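# Carry the tube rack through the door to the desk

## Task

Move the tube rack from the counter, through the door that swings shut by itself, and set it on the desk. At the end the rack must stand upright, each tube must sit fully seated in a hole, and the door must be closed. The task fails if the rack or any tube touches the floor, or if a robot falls over or is left leaning. Either robot or both may be used. Finish by releasing the rack and moving the robots away from it.

## Robot and tools

Robots: r1 and r2 are identical Hello Robot Stretch 3 units. Each has a two-wheel differential base with a passive omni wheel at the back, a lift that raises the arm along a mast, and a telescoping arm pointing out of the robot's RIGHT side, ending in a wrist (yaw, pitch, roll) and a two-finger gripper. The base measures 0.33 m long by 0.34 m wide and cannot slide sideways, so moving the gripper forward means driving. Turning in place pivots on a point 0.05 m behind the front edge. Stowed (arm in, wrist folded), the wrist juts up to 0.06 m past the right side and a turn sweeps radius 0.28 m; an unfolded level wrist reaches beyond that.

Frames: the base frame has its origin on the floor between the drive wheels, x forward, y left, z up. hand_pose is reported in it, located where closed fingertips meet; with wrist joints at zero its x points up, y back toward the mast, z rearward. The odometry frame is the base frame at scene start. base_odometry comes from wheel turns only, so slip counts as motion; heading is positive leftward, -3.142 to 3.142. turned_by_wheels and turned_by_imu give turning since the previous result. base_tilt gives forward and right lean in degrees, each with a fixed bias of up to about 4 degrees. Every robot reports in its own frames; relative positions can only be judged from images, lidar_m, wrist_depth_mm and head_depth_mm.

execute_actions: argument "actions" is a list holding one action object or nothing (empty returns state and images only). The action is keyed by "r1" and/or "r2". Per robot: "base" holds exactly one relative command, either {"translate_m": d}, an offset in metres from where the base currently is, forward positive, -1 to 1, or {"rotate_rad": d}, a turn in radians, counter-clockwise positive, -3.2 to 3.2. "joints" holds absolute targets by name: lift_m 0 to 1.1 (arm height), arm_m 0 to 0.52 (extension), wrist_yaw_rad -1.345 to 4.42 (0 along the arm, positive toward the front, 3.0 folded over the base), wrist_pitch_rad -1.57 to 0.451 (0 level, negative tips fingers down), wrist_roll_rad -2.911 to 2.911, gripper_m -0.089 to 0.179 (larger is more open; actual fingertip gap is 0.007 to 0.025 less, zero below 0.007), head_pan_rad -3.953 to 1.73 (0 forward, positive left, -1.57 along the arm), head_tilt_rad -1.53 to 0.419 (negative down). "contact_limits" optionally takes {"arm_m": effort %, 1 to 100} to halt the arm at that effort. Optional "cameras" picks images from r1_head_camera, r1_nav_camera, r1_wrist_camera, r2_head_camera, r2_nav_camera, r2_wrist_camera, or "all" (default). Everything in one action starts at once; an action runs at most 15 s. A bad key or out-of-range number rejects the whole call. Anything left out of an action may still be driving toward an earlier target. If a result reports a stop, the remaining motion calls in that reply are skipped.

wait: {"seconds": 0 to 10}; commands nothing, returns state and images. zoom_image: {"camera": name, "region": [x0, y0, x1, y1]} in pixels of that camera's latest full image, at most 504 by 504. Head images are 896x504, nav 672x504 (fisheye), wrist 644x364. finished_scene: {"scene": n}, irreversible; call only once the goal holds steadily.

Results: base_status and joint_status tell how each motion of the last action ended. For the base, "done" means the wheels turned the commanded amount, slip included; "off_target" means it rested short and may still push. After contact_stop, time_out or torque_fault the old target is dropped. Arm and lift halt on firm contact and go slack until recommanded; a slack lift may sag under load or keep pressing. Base, wrist and head never stop on contact. A wrist servo pushed hard for seconds turns off for 10 s. on_its_own lists uncommanded joints; "held at" is the held target, not the position. motor_effort is percent of maximum, positive toward larger joint values, peak in brackets, with sizable per-motor bias and noise; positive wheel effort drives forward. lidar_m: 12 distances in 30-degree sectors, first straight ahead then counter-clockwise (4th left, 7th back, 10th right), scanning 0.17 m above the floor, range 0.15 to 12 m, blind to clear objects, partly blocked by the robot's own mast and parts. Depth grids are 7x7 medians from top left: wrist 45 to 1000 mm, head 280 to 4000 mm (image sideways); "-" means no reading.

Speed: with lift_m below 0.30, arm_m below 0.03 and wrist_yaw_rad above 2.54 the base can do 0.30 m/s and 1.9 rad/s; otherwise 0.10 m/s and 0.63 rad/s.

Gripping: command gripper_m smaller than the object's width to grasp (smaller squeezes harder); to release, go at least 0.02 above where the fingers met it. Neither reading nor status confirms a hold; check images. Over-squeezing triggers a force cutback that can let things slip.

Safety: fold or unfold the wrist only with lift_m between 0.32 and 0.95, wrist_pitch_rad -0.4 and roll near 0; once folded the lift may go to 0.25. With yaw below -0.4, keep pitch at -0.5 or lower. Pressing on an immovable thing with the gripper above about 0.45 m, repeated pushes after a contact_stop, or driving while holding something fixed can tip a robot; if tilt appears, back off in small steps, free the gripper, and lower lift_m near 0.2. Never let the robots press together: once bases touch, even millimetres more is a hard press, and nothing in the state reports contact. Identical drive commands may differ by up to 2.5 cm per metre, which strains a shared load. Objects may be nudged by outside disturbances. Avoid drops, slams and letting the rack or tubes reach the floor.

Each tool is called after "Call:" as name(argument=value, ...), one argument or row to a line, values as JSON.

## Session

Call:
execute_actions(
  actions=[],
)

Scene clock: 0.00 s.
r1.base_odometry: x=+0.000 y=+0.000 heading=+0.000 (m, m, rad; r1's odometry frame)
r1.turned_by_wheels: +0.000 (rad since the last result)
r1.turned_by_imu: +0.000 (rad since the last result)
r1.base_tilt: forward=-0.6 right=-1.1 (deg)
r1.lidar_m: 0.78 0.84 0.72 0.71 0.77 1.16 1.83 2.00 2.45 1.43 0.99 0.79
r1.head_depth_mm: 689 693 696 698 703 705 709 / 699 704 710 713 716 721 722 / 714 716 721 724 727 732 737 / 726 730 733 739 743 747 751 / 739 744 749 752 757 761 765 / 756 759 762 766 769 773 778 / 771 772 778 781 788 790 795
r1.base_status: not commanded
r1.joint_positions: lift_m=+0.409 arm_m=+0.003 wrist_yaw_rad=+2.933 wrist_pitch_rad=-0.340 wrist_roll_rad=+0.002 gripper_m=+0.037 head_pan_rad=+0.020 head_tilt_rad=-0.006
r1.joint_status: not commanded
r1.motor_effort: left_wheel=+0 right_wheel=+1 lift_m=+28 arm_m=+0 wrist_yaw_rad=+0 wrist_pitch_rad=+5 wrist_roll_rad=+0 gripper_m=+0 head_pan_rad=+0 head_tilt_rad=+1 (%)
r1.hand_pose: x=+0.0272 y=+0.0808 z=+0.4400 quat_wxyz=(+0.192, +0.706, +0.046, +0.680) (m; r1's base frame)
r1.wrist_depth_mm: - 636 668 690 725 742 743 / - 700 709 747 769 811 771 / 707 734 763 792 815 870 787 / 751 830 827 833 892 942 791 / 833 - 892 865 910 859 790 / 740 - - 717 726 733 734 / 608 610 591 596 598 606 597
r2.base_odometry: x=+0.000 y=+0.000 heading=+0.000 (m, m, rad; r2's odometry frame)
r2.turned_by_wheels: +0.000 (rad since the last result)
r2.turned_by_imu: +0.000 (rad since the last result)
r2.base_tilt: forward=+1.1 right=+2.3 (deg)
r2.lidar_m: 0.78 0.72 0.73 0.92 1.56 2.32 2.05 1.89 1.36 0.89 0.81 0.82
r2.head_depth_mm: 1122 1144 1166 1184 1205 970 847 / 1011 1025 1029 1044 1064 1078 1076 / 913 924 935 944 958 971 983 / 830 842 851 865 871 883 886 / 765 771 781 785 798 807 814 / 707 715 720 730 736 743 752 / 658 664 671 678 684 688 695
r2.base_status: not commanded
r2.joint_positions: lift_m=+0.453 arm_m=+0.003 wrist_yaw_rad=+2.830 wrist_pitch_rad=-0.533 wrist_roll_rad=+0.006 gripper_m=+0.037 head_pan_rad=+0.008 head_tilt_rad=-0.012
r2.joint_status: not commanded
r2.motor_effort: left_wheel=-1 right_wheel=+0 lift_m=+33 arm_m=+0 wrist_yaw_rad=+1 wrist_pitch_rad=+4 wrist_roll_rad=+0 gripper_m=+0 head_pan_rad=+0 head_tilt_rad=+3 (%)
r2.hand_pose: x=+0.0428 y=+0.0506 z=+0.4411 quat_wxyz=(+0.291, +0.705, +0.077, +0.643) (m; r2's base frame)
r2.wrist_depth_mm: - - - 884 717 616 535 / - - - 958 789 661 574 / - - - - 865 725 611 / 1000 - 962 946 896 781 671 / 811 - 782 788 795 770 690 / 689 662 698 665 668 655 639 / 595 588 - 602 561 574 571
pictures: r1_head_camera (sideways: a quarter turn clockwise sets it upright), r1_nav_camera (sideways: a quarter turn counterclockwise sets it upright), r1_wrist_camera, r2_head_camera (sideways: a quarter turn clockwise sets it upright), r2_nav_camera (sideways: a quarter turn counterclockwise sets it upright), r2_wrist_camera
Images, in order (width x height): r1_head_camera 896x504, r1_nav_camera 672x504, r1_wrist_camera 644x364, r2_head_camera 896x504, r2_nav_camera 672x504, r2_wrist_camera 644x364.

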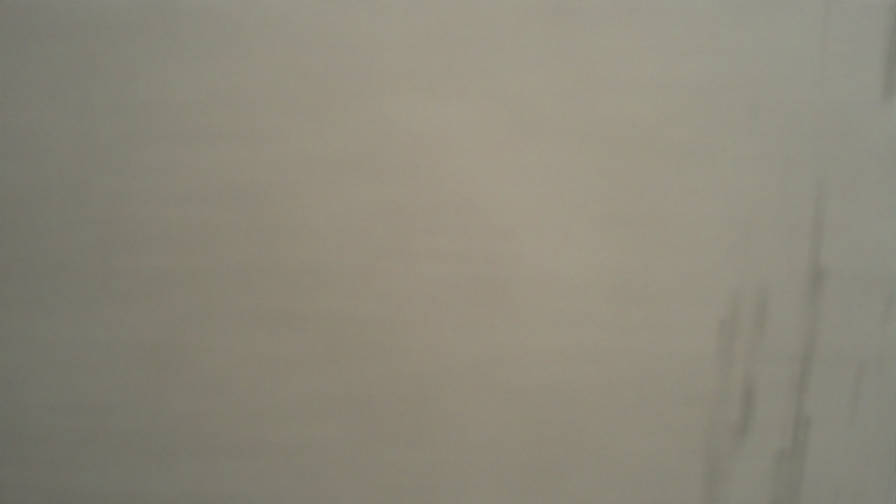

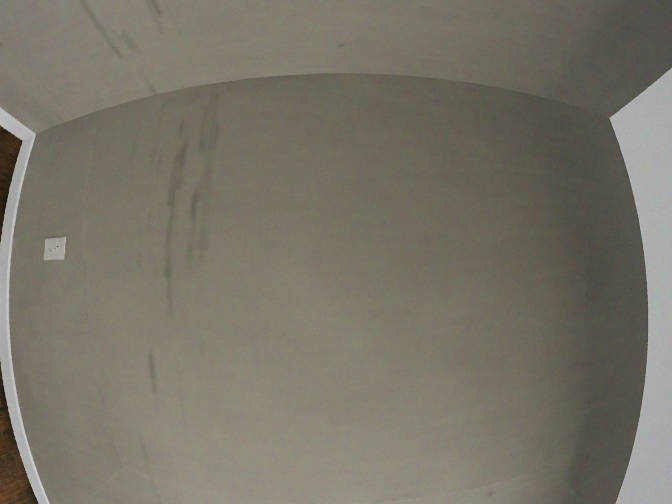

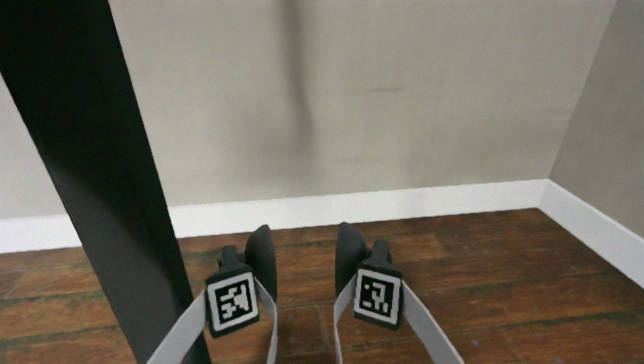

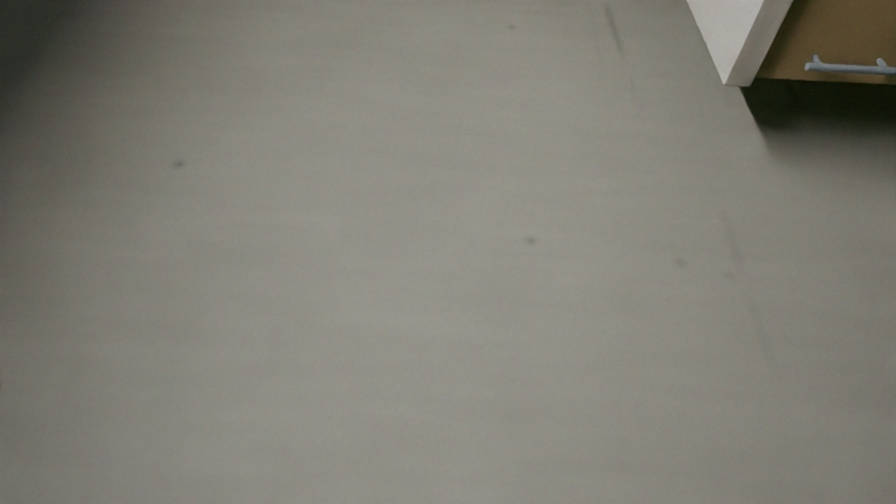

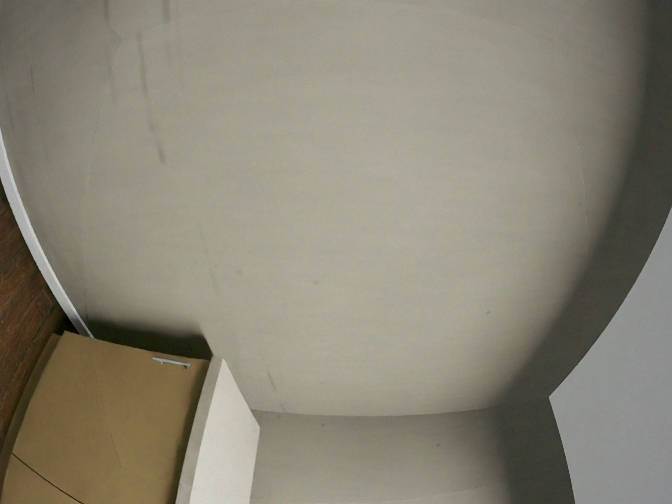

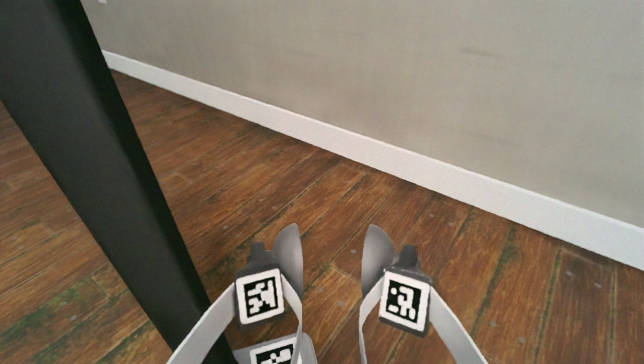

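Call:
execute_actions(
  actions=[
    {"r1": {"joints": {"head_pan_rad": -3.0, "head_tilt_rad": -0.3, "wrist_yaw_rad": 3.0, "wrist_pitch_rad": -0.4}}, "r2": {"joints": {"head_pan_rad": 1.7, "head_tilt_rad": -0.3, "wrist_yaw_rad": 3.0, "wrist_pitch_rad": -0.4}}},
  ],
  cameras=["r1_head_camera", "r1_nav_camera", "r2_head_camera", "r2_nav_camera"],
)

Scene clock: 8.23 s.
r1.base_odometry: x=+0.000 y=+0.000 heading=+0.000 (m, m, rad; r1's odometry frame)
r1.turned_by_wheels: +0.000 (rad since the last result)
r1.turned_by_imu: +0.001 (rad since the last result)
r1.base_tilt: forward=-0.6 right=-1.0 (deg)
r1.lidar_m: 0.78 0.84 0.71 0.71 0.76 1.16 1.83 2.00 2.45 1.43 0.98 0.79
r1.head_depth_mm: 1506 1585 1682 1766 1873 1862 1471 / 1550 1641 1720 1831 1930 1875 1472 / 1600 1682 1786 1891 2018 1870 1474 / 1652 1749 1851 1946 2098 1856 1474 / 1695 1791 1912 2046 2173 1865 1471 / 1747 1861 1966 2118 2233 1867 1467 / 1796 1920 2037 2195 2306 1863 1464
r1.base_status: not commanded
r1.joint_positions: lift_m=+0.409 arm_m=+0.003 wrist_yaw_rad=+2.997 wrist_pitch_rad=-0.411 wrist_roll_rad=+0.002 gripper_m=+0.037 head_pan_rad=-2.993 head_tilt_rad=-0.296
r1.joint_status: all done
r1.motor_effort: left_wheel=+0(0) right_wheel=+0(1) lift_m=+27(28) arm_m=+0(1) wrist_yaw_rad=+4(4) wrist_pitch_rad=+4(3) wrist_roll_rad=+0(0) gripper_m=+1(0) head_pan_rad=-4(52) head_tilt_rad=-1(21) (%)
r1.hand_pose: x=+0.0113 y=+0.0751 z=+0.4236 quat_wxyz=(+0.195, +0.701, +0.094, +0.679) (m; r1's base frame)
r1.wrist_depth_mm: 661 653 660 697 697 685 711 / 700 - 739 743 772 780 772 / 792 - 803 783 839 848 828 / 854 - 886 889 910 954 860 / 805 815 843 803 769 804 799 / 667 679 - 665 674 673 658 / 567 569 575 576 578 575 570
r2.base_odometry: x=+0.000 y=+0.000 heading=+0.000 (m, m, rad; r2's odometry frame)
r2.turned_by_wheels: +0.000 (rad since the last result)
r2.turned_by_imu: +0.001 (rad since the last result)
r2.base_tilt: forward=+1.0 right=+2.3 (deg)
r2.lidar_m: 0.78 0.72 0.73 0.92 1.56 2.32 2.05 1.89 1.37 0.89 0.81 0.82
r2.head_depth_mm: 790 807 834 859 885 910 939 / 895 917 949 984 1020 1056 1095 / 1029 1066 1111 1152 1196 1250 1300 / 1206 1263 1316 1386 1459 1529 1434 / 1469 1558 1631 1745 1834 1770 1436 / 1878 1994 2143 2251 2327 1811 1418 / 1907 2018 2145 2253 2353 1852 -
r2.base_status: not commanded
r2.joint_positions: lift_m=+0.453 arm_m=+0.003 wrist_yaw_rad=+2.998 wrist_pitch_rad=-0.419 wrist_roll_rad=+0.006 gripper_m=+0.037 head_pan_rad=+1.693 head_tilt_rad=-0.296
r2.joint_status: all done
r2.motor_effort: left_wheel=+0(0) right_wheel=+0(0) lift_m=+33(34) arm_m=+0(0) wrist_yaw_rad=+3(2) wrist_pitch_rad=+7(8) wrist_roll_rad=+0(0) gripper_m=+0(0) head_pan_rad=+4(56) head_tilt_rad=-3(30) (%)
r2.hand_pose: x=+0.0108 y=+0.0742 z=+0.4658 quat_wxyz=(+0.197, +0.702, +0.097, +0.677) (m; r2's base frame)
r2.wrist_depth_mm: - - - - 792 650 536 / - - - - 835 678 568 / - - - - 910 708 593 / - - - - 986 778 632 / 906 924 929 902 902 798 668 / 752 756 - 746 744 737 687 / 648 632 - 640 615 633 627
pictures: r1_head_camera (sideways: a quarter turn clockwise sets it upright), r1_nav_camera (sideways: a quarter turn counterclockwise sets it upright), r2_head_camera (sideways: a quarter turn clockwise sets it upright), r2_nav_camera (sideways: a quarter turn counterclockwise sets it upright)
Images, in order (width x height): r1_head_camera 896x504, r1_nav_camera 672x504, r2_head_camera 896x504, r2_nav_camera 672x504.

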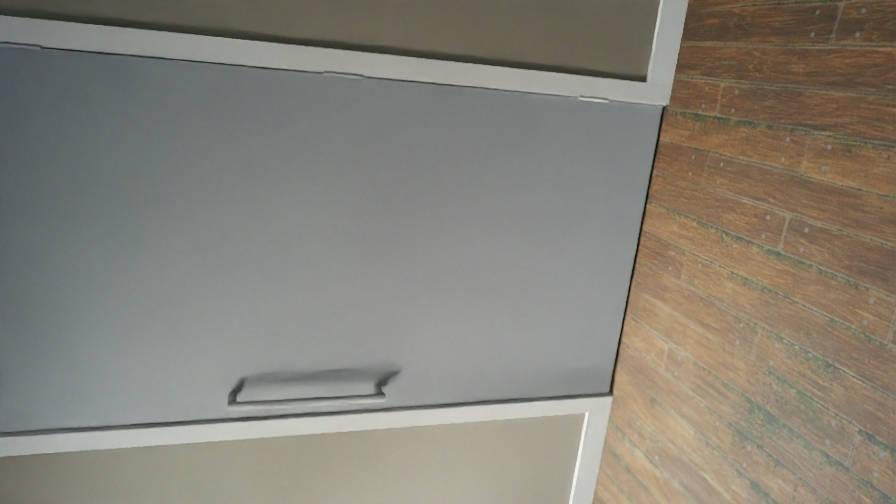

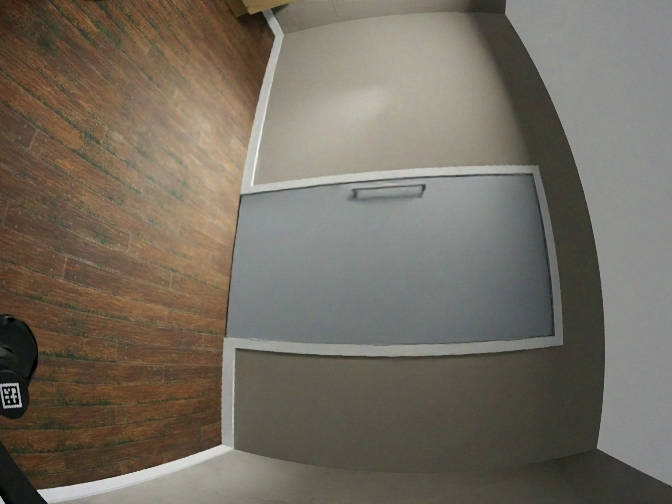

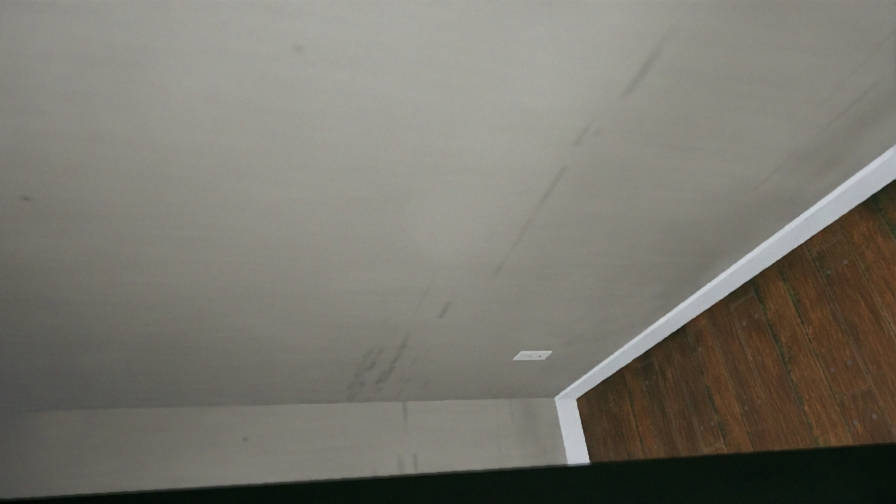

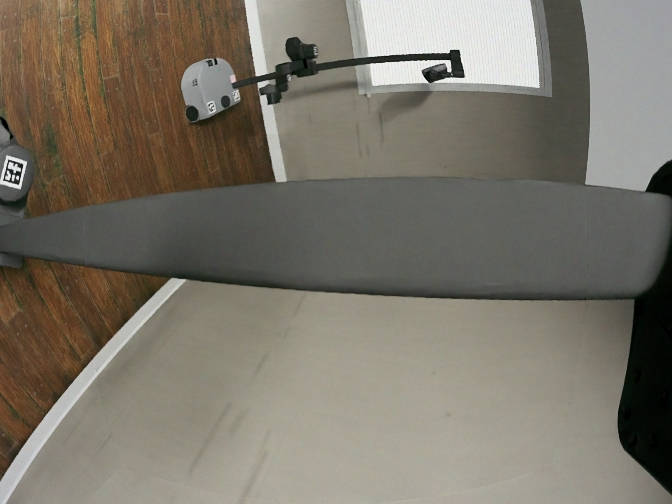

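Call:
execute_actions(
  actions=[
    {"r1": {"joints": {"head_pan_rad": -1.9, "head_tilt_rad": -0.2}}, "r2": {"joints": {"head_pan_rad": -0.7, "head_tilt_rad": -0.5}}},
  ],
  cameras=["r1_head_camera", "r1_nav_camera", "r2_head_camera", "r2_nav_camera"],
)

Scene clock: 21.13 s.
r1.base_odometry: x=+0.000 y=+0.000 heading=+0.000 (m, m, rad; r1's odometry frame)
r1.turned_by_wheels: +0.000 (rad since the last result)
r1.turned_by_imu: +0.001 (rad since the last result)
r1.base_tilt: forward=-0.6 right=-1.1 (deg)
r1.lidar_m: 0.78 0.84 0.71 0.71 0.77 1.16 1.83 2.01 2.45 1.43 0.99 0.79
r1.head_depth_mm: 2885 3013 3127 3274 3030 2096 1598 / 2816 2924 3055 2622 2690 2105 1612 / 2768 2878 3005 2520 2617 2098 1594 / 2706 2798 2960 2457 2533 2093 1597 / 2635 2765 2901 2368 2497 2095 1541 / 2569 2713 2767 2333 1458 1687 1544 / 2568 2647 2782 2281 2390 2077 1585
r1.base_status: not commanded
r1.joint_positions: lift_m=+0.409 arm_m=+0.003 wrist_yaw_rad=+2.997 wrist_pitch_rad=-0.411 wrist_roll_rad=+0.002 gripper_m=+0.037 head_pan_rad=-1.907 head_tilt_rad=-0.211
r1.joint_status: all done
r1.motor_effort: left_wheel=+0(0) right_wheel=+0(1) lift_m=+28(28) arm_m=+0(0) wrist_yaw_rad=+4(3) wrist_pitch_rad=+4(4) wrist_roll_rad=+0(0) gripper_m=+0(0) head_pan_rad=+3(51) head_tilt_rad=+4(14) (%)
r1.hand_pose: x=+0.0113 y=+0.0751 z=+0.4236 quat_wxyz=(+0.195, +0.701, +0.094, +0.679) (m; r1's base frame)
r1.wrist_depth_mm: 658 665 673 684 702 695 716 / 704 - 744 746 758 770 802 / 761 - 798 832 828 834 825 / 849 - 864 869 899 892 862 / 793 818 833 813 812 796 781 / 670 666 - 672 661 667 661 / 573 581 559 566 569 569 567
r2.base_odometry: x=+0.000 y=+0.000 heading=+0.000 (m, m, rad; r2's odometry frame)
r2.turned_by_wheels: +0.000 (rad since the last result)
r2.turned_by_imu: +0.001 (rad since the last result)
r2.base_tilt: forward=+1.1 right=+2.3 (deg)
r2.lidar_m: 0.77 0.72 0.73 0.92 1.56 2.32 2.05 1.89 1.37 0.89 0.81 0.82
r2.head_depth_mm: 1136 1236 1303 851 908 1028 1195 / 1169 1266 1337 872 926 1064 1224 / 1194 1290 1314 888 966 1088 1225 / 1220 1336 1288 903 993 1130 1235 / 1253 1368 1274 927 1033 1180 1236 / 1268 1384 1261 940 1064 1224 1236 / 1135 1184 1223 965 1133 1372 1219
r2.base_status: not commanded
r2.joint_positions: lift_m=+0.453 arm_m=+0.003 wrist_yaw_rad=+2.998 wrist_pitch_rad=-0.419 wrist_roll_rad=+0.006 gripper_m=+0.037 head_pan_rad=-0.693 head_tilt_rad=-0.494
r2.joint_status: all done
r2.motor_effort: left_wheel=+0(0) right_wheel=+0(0) lift_m=+33(33) arm_m=+0(0) wrist_yaw_rad=+2(2) wrist_pitch_rad=+7(7) wrist_roll_rad=+0(0) gripper_m=+1(0) head_pan_rad=-5(59) head_tilt_rad=-4(27) (%)
r2.hand_pose: x=+0.0108 y=+0.0742 z=+0.4658 quat_wxyz=(+0.197, +0.702, +0.097, +0.677) (m; r2's base frame)
r2.wrist_depth_mm: - - - - 799 655 544 / - - - - 859 686 567 / - - - - 912 728 596 / - - - - 949 766 631 / 929 929 923 901 882 806 660 / 757 762 - 744 752 735 688 / 639 636 - 634 608 624 615
pictures: r1_head_camera (sideways: a quarter turn clockwise sets it upright), r1_nav_camera (sideways: a quarter turn counterclockwise sets it upright), r2_head_camera (sideways: a quarter turn clockwise sets it upright), r2_nav_camera (sideways: a quarter turn counterclockwise sets it upright)
Images, in order (width x height): r1_head_camera 896x504, r1_nav_camera 672x504, r2_head_camera 896x504, r2_nav_camera 672x504.

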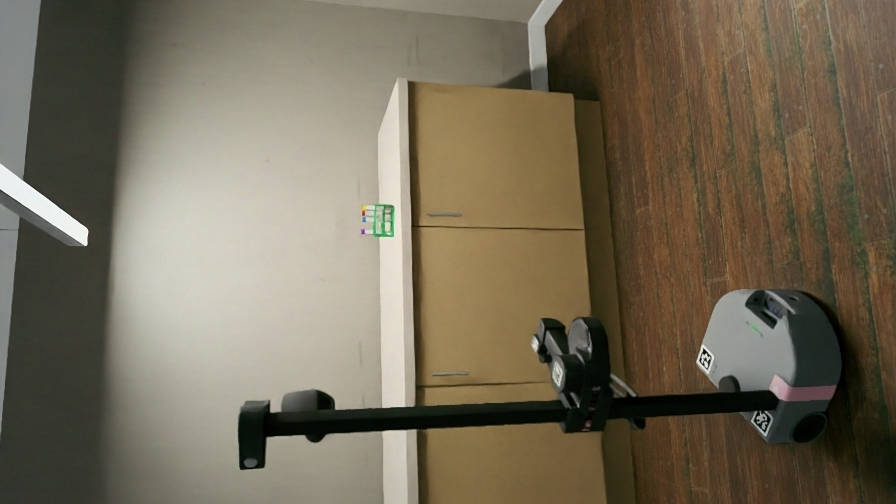

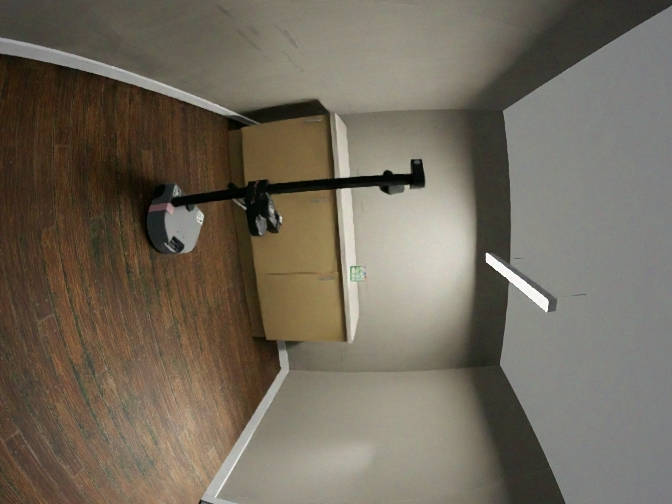

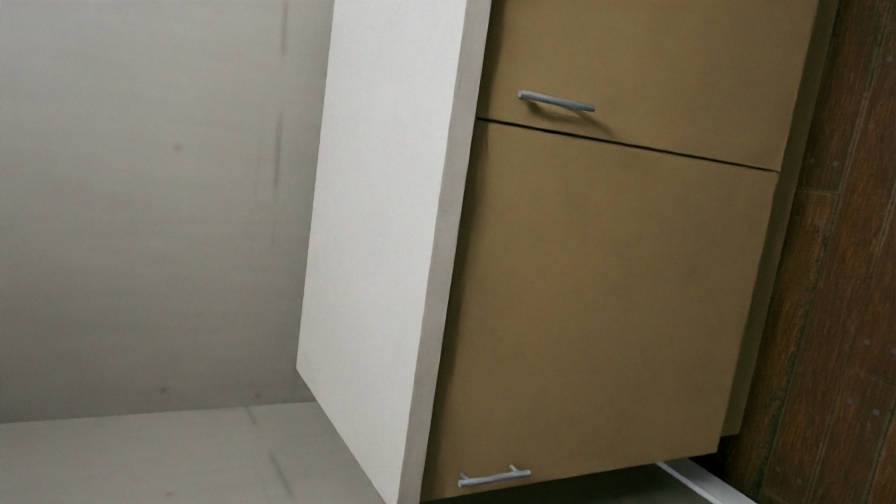

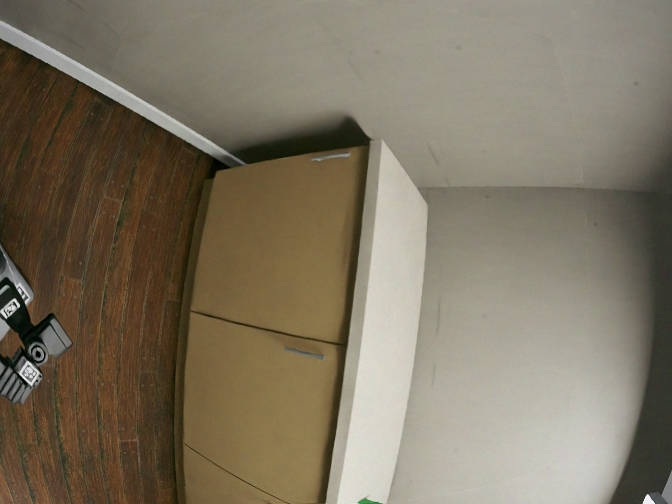

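Call:
zoom_image(
  camera="r1_head_camera",
  region=[300, 150, 460, 290],
)

Region (300, 150, 460, 290) of r1_head_camera's 896x504 image, scaled by 3.150, with more detail than that image has; it fills the top 441 rows of this view, and the rest is white.

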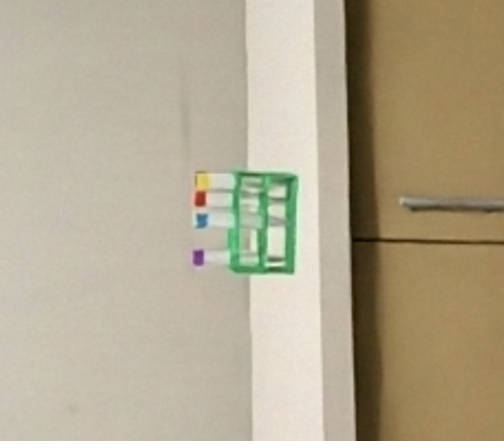

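Call:
execute_actions(
  actions=[
    {"r1": {"base": {"rotate_rad": -2.46}, "joints": {"lift_m": 0.25}}, "r2": {"base": {"rotate_rad": 1.16}, "joints": {"head_pan_rad": -1.57, "head_tilt_rad": -0.5}}},
  ],
  cameras=["r1_head_camera", "r2_nav_camera"],
)

Scene clock: 144.70 s.
r1.base_odometry: x=+0.000 y=+0.000 heading=-2.460 (m, m, rad; r1's odometry frame)
r1.turned_by_wheels: -2.460 (rad since the last result)
r1.turned_by_imu: -2.434 (rad since the last result)
r1.base_tilt: forward=-0.6 right=-1.1 (deg)
r1.lidar_m: 2.15 1.49 1.50 0.89 0.78 0.78 0.80 0.71 0.71 0.83 1.48 1.84
r1.head_depth_mm: 584 605 628 653 677 699 738 / 611 637 662 687 716 738 789 / 644 669 697 729 758 780 840 / 680 706 738 771 808 840 898 / 718 748 784 820 863 904 967 / 762 797 833 878 925 981 1047 / 804 844 884 935 982 1070 1145
r1.base_status: done
r1.joint_positions: lift_m=+0.250 arm_m=+0.003 wrist_yaw_rad=+2.997 wrist_pitch_rad=-0.413 wrist_roll_rad=+0.002 gripper_m=+0.037 head_pan_rad=-1.907 head_tilt_rad=-0.210
r1.joint_status: all done
r1.motor_effort: left_wheel=+3(15) right_wheel=-3(8) lift_m=+19(25) arm_m=-1(1) wrist_yaw_rad=+3(4) wrist_pitch_rad=+4(4) wrist_roll_rad=+0(0) gripper_m=+0(0) head_pan_rad=+4(3) head_tilt_rad=+4(5) (%)
r1.hand_pose: x=+0.0111 y=+0.0749 z=+0.2642 quat_wxyz=(+0.195, +0.701, +0.095, +0.679) (m; r1's base frame)
r1.wrist_depth_mm: 585 786 966 - - - - / 632 - 967 - - - - / 657 - 935 955 934 922 953 / 649 - 691 695 694 697 703 / 565 573 592 562 554 550 560 / 472 493 - - 459 465 469 / - - - - 404 403 404
r2.base_odometry: x=+0.000 y=+0.000 heading=+1.160 (m, m, rad; r2's odometry frame)
r2.turned_by_wheels: +1.160 (rad since the last result)
r2.turned_by_imu: +1.151 (rad since the last result)
r2.base_tilt: forward=+1.0 right=+2.3 (deg)
r2.lidar_m: 0.74 1.02 1.52 2.38 1.97 1.89 1.20 0.85 0.82 0.84 0.75 0.72
r2.head_depth_mm: 1187 1272 1314 858 899 988 1122 / 1230 1335 1342 889 956 1068 1200 / 1290 1420 1318 942 1025 1158 1247 / 1163 1284 1351 986 1113 1252 1252 / 989 1077 1179 1199 1347 1470 1240 / 865 932 1012 1098 1214 1330 1232 / 769 824 880 951 1036 1128 1171
r2.base_status: done
r2.joint_positions: lift_m=+0.453 arm_m=+0.003 wrist_yaw_rad=+2.998 wrist_pitch_rad=-0.419 wrist_roll_rad=+0.006 gripper_m=+0.037 head_pan_rad=-1.563 head_tilt_rad=-0.494
r2.joint_status: all done
r2.motor_effort: left_wheel=-3(8) right_wheel=+5(10) lift_m=+33(33) arm_m=-1(0) wrist_yaw_rad=+2(3) wrist_pitch_rad=+6(7) wrist_roll_rad=+0(0) gripper_m=-1(1) head_pan_rad=-4(57) head_tilt_rad=-4(3) (%)
r2.hand_pose: x=+0.0107 y=+0.0743 z=+0.4659 quat_wxyz=(+0.197, +0.702, +0.097, +0.677) (m; r2's base frame)
r2.wrist_depth_mm: - - - - - - - / - - - - - - - / - - - - - - - / - - - - - - - / 939 928 928 897 925 884 883 / 766 757 - 752 740 735 731 / 636 649 - 633 610 631 624
pictures: r1_head_camera (sideways: a quarter turn clockwise sets it upright), r2_nav_camera (sideways: a quarter turn counterclockwise sets it upright)
Images, in order (width x height): r1_head_camera 896x504, r2_nav_camera 672x504.

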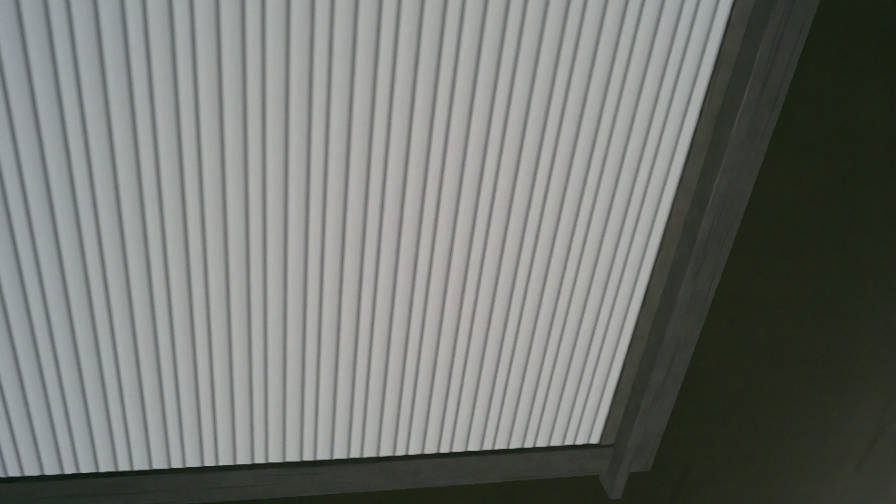

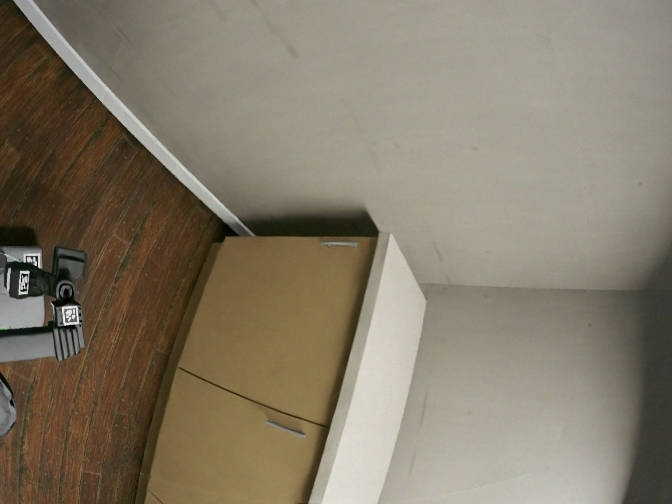

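Call:
execute_actions(
  actions=[
    {"r1": {"base": {"translate_m": 1.0}, "joints": {"head_pan_rad": -0.9, "head_tilt_rad": -0.1}}, "r2": {"base": {"translate_m": -0.78}}},
  ],
  cameras=["r1_head_camera", "r2_nav_camera"],
)

Scene clock: 160.57 s.
r1.base_odometry: x=-0.776 y=-0.630 heading=-2.460 (m, m, rad; r1's odometry frame)
r1.turned_by_wheels: +0.000 (rad since the last result)
r1.turned_by_imu: +0.007 (rad since the last result)
r1.base_tilt: forward=-0.6 right=-1.0 (deg)
r1.lidar_m: 1.37 1.15 1.22 1.67 1.47 1.47 1.63 1.43 1.44 1.32 1.16 1.16
r1.head_depth_mm: 1058 1085 1114 1141 1174 1211 1247 / 1046 1076 1104 1130 1164 1205 1237 / 1040 1067 1100 1127 1159 1191 1225 / 1033 1058 1087 1114 1147 1184 1213 / 1026 1052 1081 1105 1137 1170 1205 / 1015 1043 1067 1099 1128 1160 1196 / 1010 1034 1061 1089 1111 1154 1184
r1.base_status: done
r1.joint_positions: lift_m=+0.250 arm_m=+0.003 wrist_yaw_rad=+2.998 wrist_pitch_rad=-0.413 wrist_roll_rad=+0.002 gripper_m=+0.037 head_pan_rad=-0.907 head_tilt_rad=-0.112
r1.joint_status: all done
r1.motor_effort: left_wheel=+2(14) right_wheel=-2(5) lift_m=+18(19) arm_m=-1(1) wrist_yaw_rad=+3(3) wrist_pitch_rad=+4(4) wrist_roll_rad=+0(0) gripper_m=+0(0) head_pan_rad=+4(53) head_tilt_rad=+5(15) (%)
r1.hand_pose: x=+0.0110 y=+0.0749 z=+0.2642 quat_wxyz=(+0.195, +0.701, +0.095, +0.679) (m; r1's base frame)
r1.wrist_depth_mm: - - - - - - - / - - - - - - 965 / 888 - 940 927 905 946 927 / 713 - 699 700 696 697 701 / 579 560 576 578 568 571 558 / 475 481 - - 466 466 470 / - - - - 400 401 400
r2.base_odometry: x=-0.312 y=-0.715 heading=+1.160 (m, m, rad; r2's odometry frame)
r2.turned_by_wheels: +0.000 (rad since the last result)
r2.turned_by_imu: -0.003 (rad since the last result)
r2.base_tilt: forward=+1.0 right=+2.3 (deg)
r2.lidar_m: 1.44 1.96 1.18 1.75 1.27 1.22 0.66 0.47 0.45 0.46 0.62 1.40
r2.head_depth_mm: 861 930 1001 830 596 514 585 / 904 977 1059 820 592 563 638 / 955 1031 1118 815 586 610 699 / 1016 1100 1174 802 606 667 775 / 1069 1167 1219 797 642 736 863 / 1140 1258 1257 784 696 815 985 / 1214 1355 1233 776 774 918 1137
r2.base_status: done
r2.joint_positions: lift_m=+0.453 arm_m=+0.003 wrist_yaw_rad=+2.999 wrist_pitch_rad=-0.419 wrist_roll_rad=+0.006 gripper_m=+0.037 head_pan_rad=-1.563 head_tilt_rad=-0.494
r2.joint_status: not commanded
r2.motor_effort: left_wheel=-3(9) right_wheel=+4(6) lift_m=+33(33) arm_m=+0(0) wrist_yaw_rad=+2(2) wrist_pitch_rad=+6(7) wrist_roll_rad=+0(0) gripper_m=+0(1) head_pan_rad=-4(4) head_tilt_rad=-4(4) (%)
r2.hand_pose: x=+0.0107 y=+0.0743 z=+0.4659 quat_wxyz=(+0.197, +0.702, +0.097, +0.677) (m; r2's base frame)
r2.wrist_depth_mm: - - - - - - - / - - - - - - - / - - - - - - - / - - - - - - - / 931 909 932 914 912 877 892 / 779 761 - 759 724 746 733 / 645 647 - 636 615 628 625
pictures: r1_head_camera (sideways: a quarter turn clockwise sets it upright), r2_nav_camera (sideways: a quarter turn counterclockwise sets it upright)
Images, in order (width x height): r1_head_camera 896x504, r2_nav_camera 672x504.

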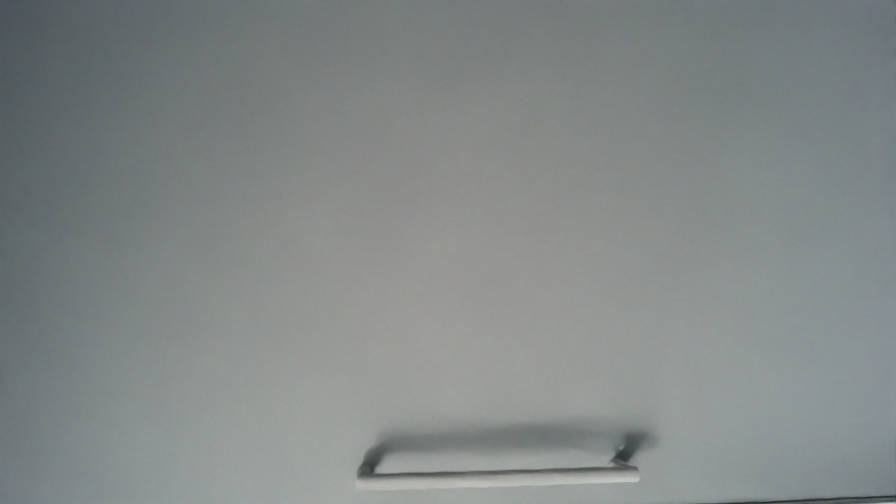

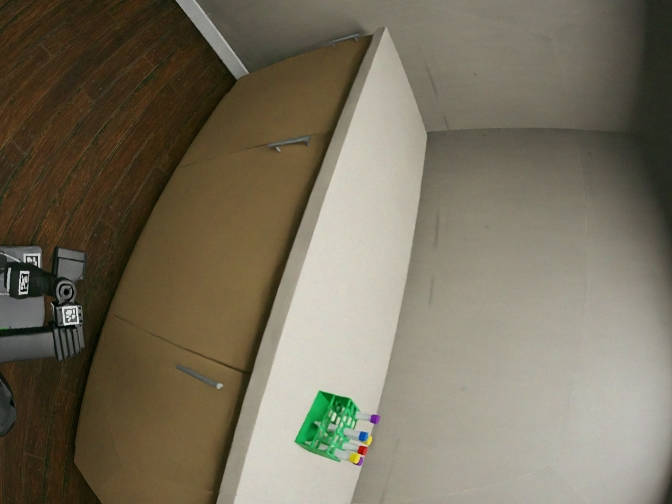

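Call:
execute_actions(
  actions=[
    {"r1": {"base": {"rotate_rad": 0.87}}, "r2": {"base": {"rotate_rad": -0.47}}},
  ],
  cameras=["r1_head_camera", "r2_nav_camera", "r2_head_camera"],
)

Scene clock: 177.97 s.
r1.base_odometry: x=-0.776 y=-0.630 heading=-1.590 (m, m, rad; r1's odometry frame)
r1.turned_by_wheels: +0.870 (rad since the last result)
r1.turned_by_imu: +0.862 (rad since the last result)
r1.base_tilt: forward=-0.6 right=-1.1 (deg)
r1.lidar_m: 1.10 1.82 1.48 1.47 1.58 1.45 1.43 1.48 1.18 1.16 1.25 1.74
r1.head_depth_mm: 1139 1158 1182 1199 1220 1248 1258 / 1241 1258 1286 1311 1332 1361 1389 / 1353 1383 1404 1448 1466 1503 1534 / 1497 1538 1565 1611 1646 1684 1673 / 1680 1716 1759 1815 1850 1923 1795 / 1916 1949 2009 2079 2150 2174 1778 / 2156 2231 2289 2336 2393 2418 1777
r1.base_status: done
r1.joint_positions: lift_m=+0.250 arm_m=+0.003 wrist_yaw_rad=+2.998 wrist_pitch_rad=-0.413 wrist_roll_rad=+0.002 gripper_m=+0.037 head_pan_rad=-0.906 head_tilt_rad=-0.112
r1.joint_status: not commanded
r1.motor_effort: left_wheel=-3(11) right_wheel=+3(11) lift_m=+18(19) arm_m=-1(1) wrist_yaw_rad=+3(3) wrist_pitch_rad=+4(4) wrist_roll_rad=+0(0) gripper_m=+0(0) head_pan_rad=+3(3) head_tilt_rad=+5(5) (%)
r1.hand_pose: x=+0.0110 y=+0.0749 z=+0.2642 quat_wxyz=(+0.195, +0.701, +0.095, +0.679) (m; r1's base frame)
r1.wrist_depth_mm: - - - - - - - / - - - - - - - / 917 - 934 905 924 966 914 / 724 - 707 725 702 703 701 / 559 567 593 560 564 561 561 / 467 490 - - 473 472 474 / - - - - 406 405 402
r2.base_odometry: x=-0.312 y=-0.715 heading=+0.690 (m, m, rad; r2's odometry frame)
r2.turned_by_wheels: -0.470 (rad since the last result)
r2.turned_by_imu: -0.465 (rad since the last result)
r2.base_tilt: forward=+1.0 right=+2.3 (deg)
r2.lidar_m: 1.39 1.47 2.08 1.21 1.66 1.25 1.22 0.63 0.46 0.45 0.47 0.65
r2.head_depth_mm: 857 937 1029 833 597 585 688 / 861 939 1032 823 592 590 691 / 868 942 1043 690 587 590 694 / 869 951 1032 684 584 585 699 / 877 958 1038 793 579 597 701 / 881 966 1048 782 572 599 707 / 884 968 1054 780 570 603 710
r2.base_status: done
r2.joint_positions: lift_m=+0.453 arm_m=+0.003 wrist_yaw_rad=+2.999 wrist_pitch_rad=-0.419 wrist_roll_rad=+0.006 gripper_m=+0.037 head_pan_rad=-1.563 head_tilt_rad=-0.494
r2.joint_status: not commanded
r2.motor_effort: left_wheel=+3(7) right_wheel=-5(9) lift_m=+33(33) arm_m=+0(0) wrist_yaw_rad=+2(2) wrist_pitch_rad=+6(6) wrist_roll_rad=+0(0) gripper_m=+0(0) head_pan_rad=-4(5) head_tilt_rad=-4(4) (%)
r2.hand_pose: x=+0.0107 y=+0.0743 z=+0.4659 quat_wxyz=(+0.197, +0.702, +0.097, +0.677) (m; r2's base frame)
r2.wrist_depth_mm: - - - - - - - / - - - - - - - / - - - - - - - / - - - - - - - / 916 925 936 917 904 887 876 / 764 762 - 747 746 741 719 / 661 632 - 642 620 624 626
pictures: r1_head_camera (sideways: a quarter turn clockwise sets it upright), r2_head_camera (sideways: a quarter turn clockwise sets it upright), r2_nav_camera (sideways: a quarter turn counterclockwise sets it upright)
Images, in order (width x height): r1_head_camera 896x504, r2_head_camera 896x504, r2_nav_camera 672x504.

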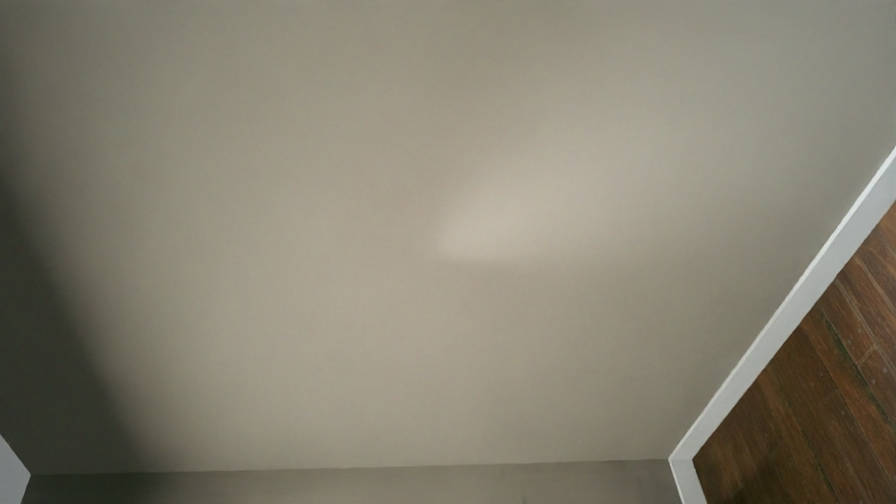

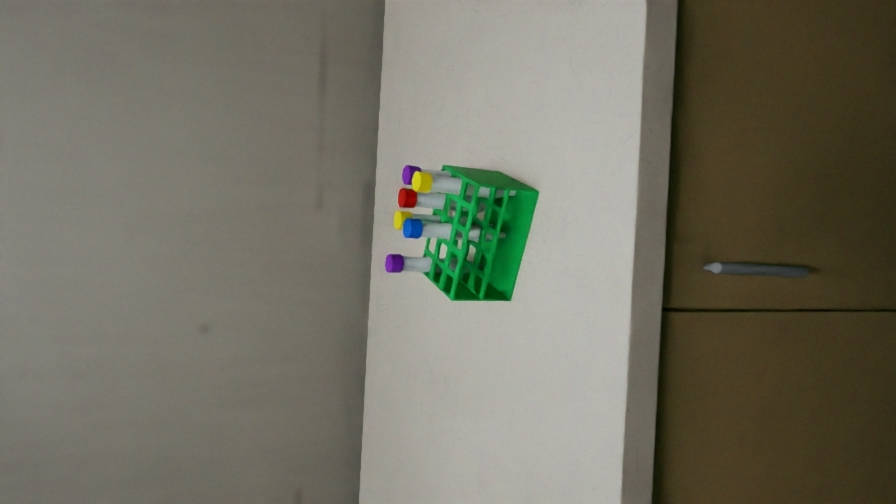

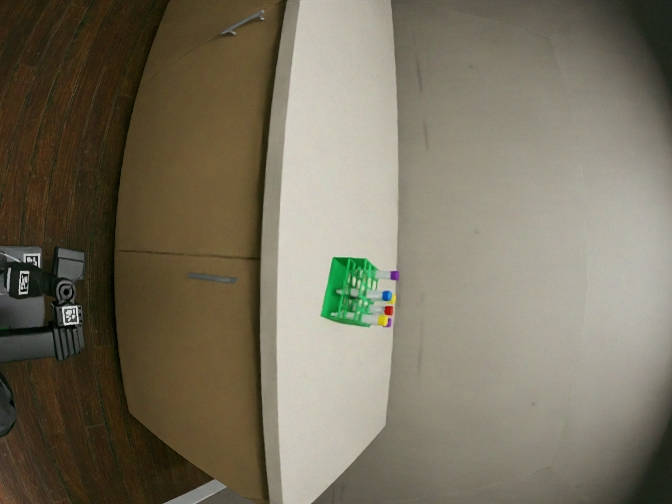

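Call:
zoom_image(
  camera="r2_head_camera",
  region=[340, 140, 580, 320],
)

Call:
execute_actions(
  actions=[
    {"r1": {"joints": {"head_pan_rad": -1.57, "head_tilt_rad": -0.2}}},
  ],
  cameras=["r1_head_camera", "r1_nav_camera"],
)

Region (340, 140, 580, 320) of r2_head_camera's 896x504 image, scaled by 2.100, with more detail than that image has; it fills the top 378 rows of this view, and the rest is white.

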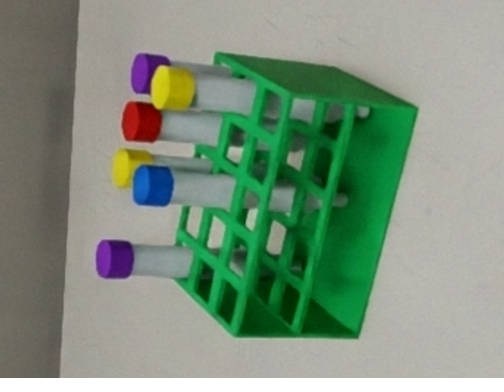

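Scene clock: 184.20 s.
r1.base_odometry: x=-0.776 y=-0.630 heading=-1.590 (m, m, rad; r1's odometry frame)
r1.turned_by_wheels: +0.000 (rad since the last result)
r1.turned_by_imu: +0.001 (rad since the last result)
r1.base_tilt: forward=-0.7 right=-1.1 (deg)
r1.lidar_m: 1.10 1.82 1.49 1.47 1.58 1.45 1.44 1.49 1.18 1.16 1.25 1.73
r1.head_depth_mm: 969 1008 1051 1093 1141 1190 1246 / 983 1021 1062 1110 1157 1213 1272 / 1000 1038 1080 1125 1179 1230 1292 / 1010 1051 1100 1146 1196 1253 1316 / 1027 1072 1104 1155 1219 1275 1338 / 1034 1075 1125 1174 1230 1292 1358 / 1059 1099 1154 1203 1254 1324 1387
r1.base_status: not commanded
r1.joint_positions: lift_m=+0.250 arm_m=+0.003 wrist_yaw_rad=+2.998 wrist_pitch_rad=-0.413 wrist_roll_rad=+0.002 gripper_m=+0.037 head_pan_rad=-1.563 head_tilt_rad=-0.197
r1.joint_status: all done
r1.motor_effort: left_wheel=-3(4) right_wheel=+3(3) lift_m=+19(19) arm_m=-1(1) wrist_yaw_rad=+3(3) wrist_pitch_rad=+4(4) wrist_roll_rad=+0(0) gripper_m=+0(1) head_pan_rad=-4(43) head_tilt_rad=-2(10) (%)
r1.hand_pose: x=+0.0110 y=+0.0749 z=+0.2642 quat_wxyz=(+0.195, +0.701, +0.095, +0.679) (m; r1's base frame)
r1.wrist_depth_mm: - - - - - - - / - - - - - - - / 929 - 946 919 952 937 942 / 709 - 702 689 694 705 701 / 569 560 592 566 569 560 553 / 476 491 - - 465 468 464 / - - - - 397 406 402
r2.base_odometry: x=-0.312 y=-0.715 heading=+0.690 (m, m, rad; r2's odometry frame)
r2.turned_by_wheels: +0.000 (rad since the last result)
r2.turned_by_imu: +0.001 (rad since the last result)
r2.base_tilt: forward=+1.0 right=+2.2 (deg)
r2.lidar_m: 1.40 1.47 2.08 1.21 1.66 1.25 1.22 0.63 0.46 0.45 0.47 0.65
r2.head_depth_mm: 858 931 1029 830 598 586 688 / 860 940 1043 826 595 588 690 / 865 943 1037 690 587 592 694 / 870 955 1034 684 583 589 698 / 877 960 1039 793 577 599 701 / 878 962 1044 785 571 600 706 / 883 964 1048 775 568 603 708
r2.base_status: not commanded
r2.joint_positions: lift_m=+0.453 arm_m=+0.003 wrist_yaw_rad=+2.999 wrist_pitch_rad=-0.419 wrist_roll_rad=+0.006 gripper_m=+0.037 head_pan_rad=-1.563 head_tilt_rad=-0.494
r2.joint_status: not commanded
r2.motor_effort: left_wheel=+3(3) right_wheel=-4(5) lift_m=+33(33) arm_m=+0(0) wrist_yaw_rad=+2(2) wrist_pitch_rad=+6(6) wrist_roll_rad=+0(0) gripper_m=+0(0) head_pan_rad=-4(5) head_tilt_rad=-4(4) (%)
r2.hand_pose: x=+0.0107 y=+0.0743 z=+0.4659 quat_wxyz=(+0.197, +0.702, +0.097, +0.677) (m; r2's base frame)
r2.wrist_depth_mm: - - - - - - - / - - - - - - - / - - - - - - - / - - - - - - - / 936 910 945 909 920 899 892 / 754 756 - 753 752 734 725 / 653 638 - 640 605 631 626
pictures: r1_head_camera (sideways: a quarter turn clockwise sets it upright), r1_nav_camera (sideways: a quarter turn counterclockwise sets it upright)
Images, in order (width x height): r1_head_camera 896x504, r1_nav_camera 672x504.

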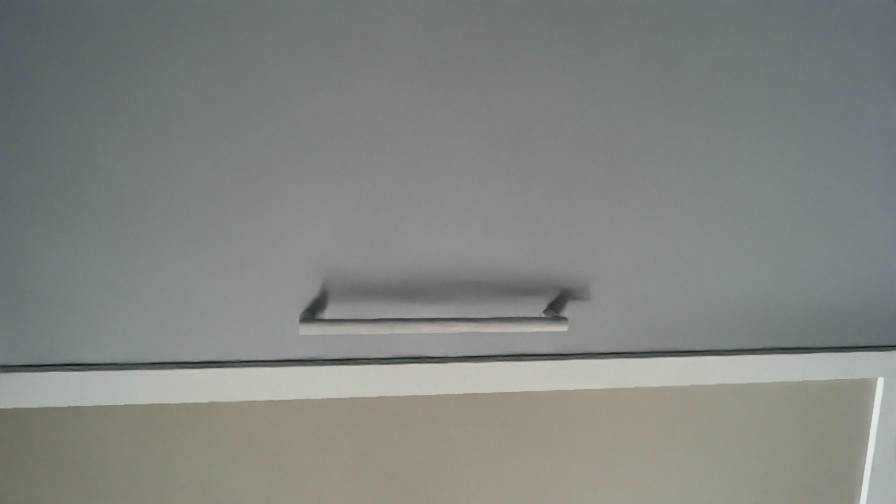

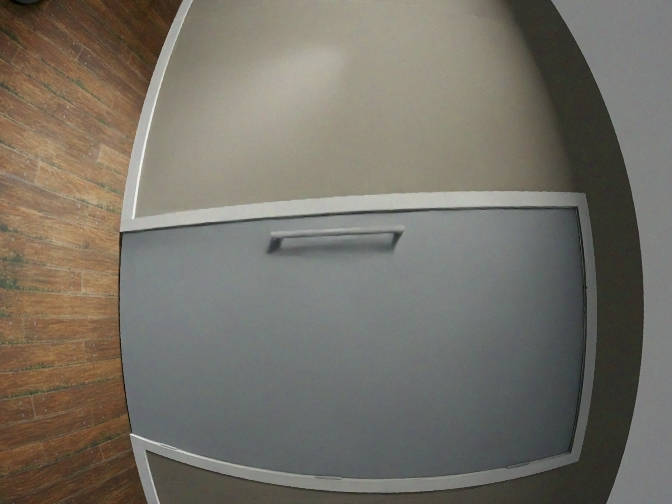

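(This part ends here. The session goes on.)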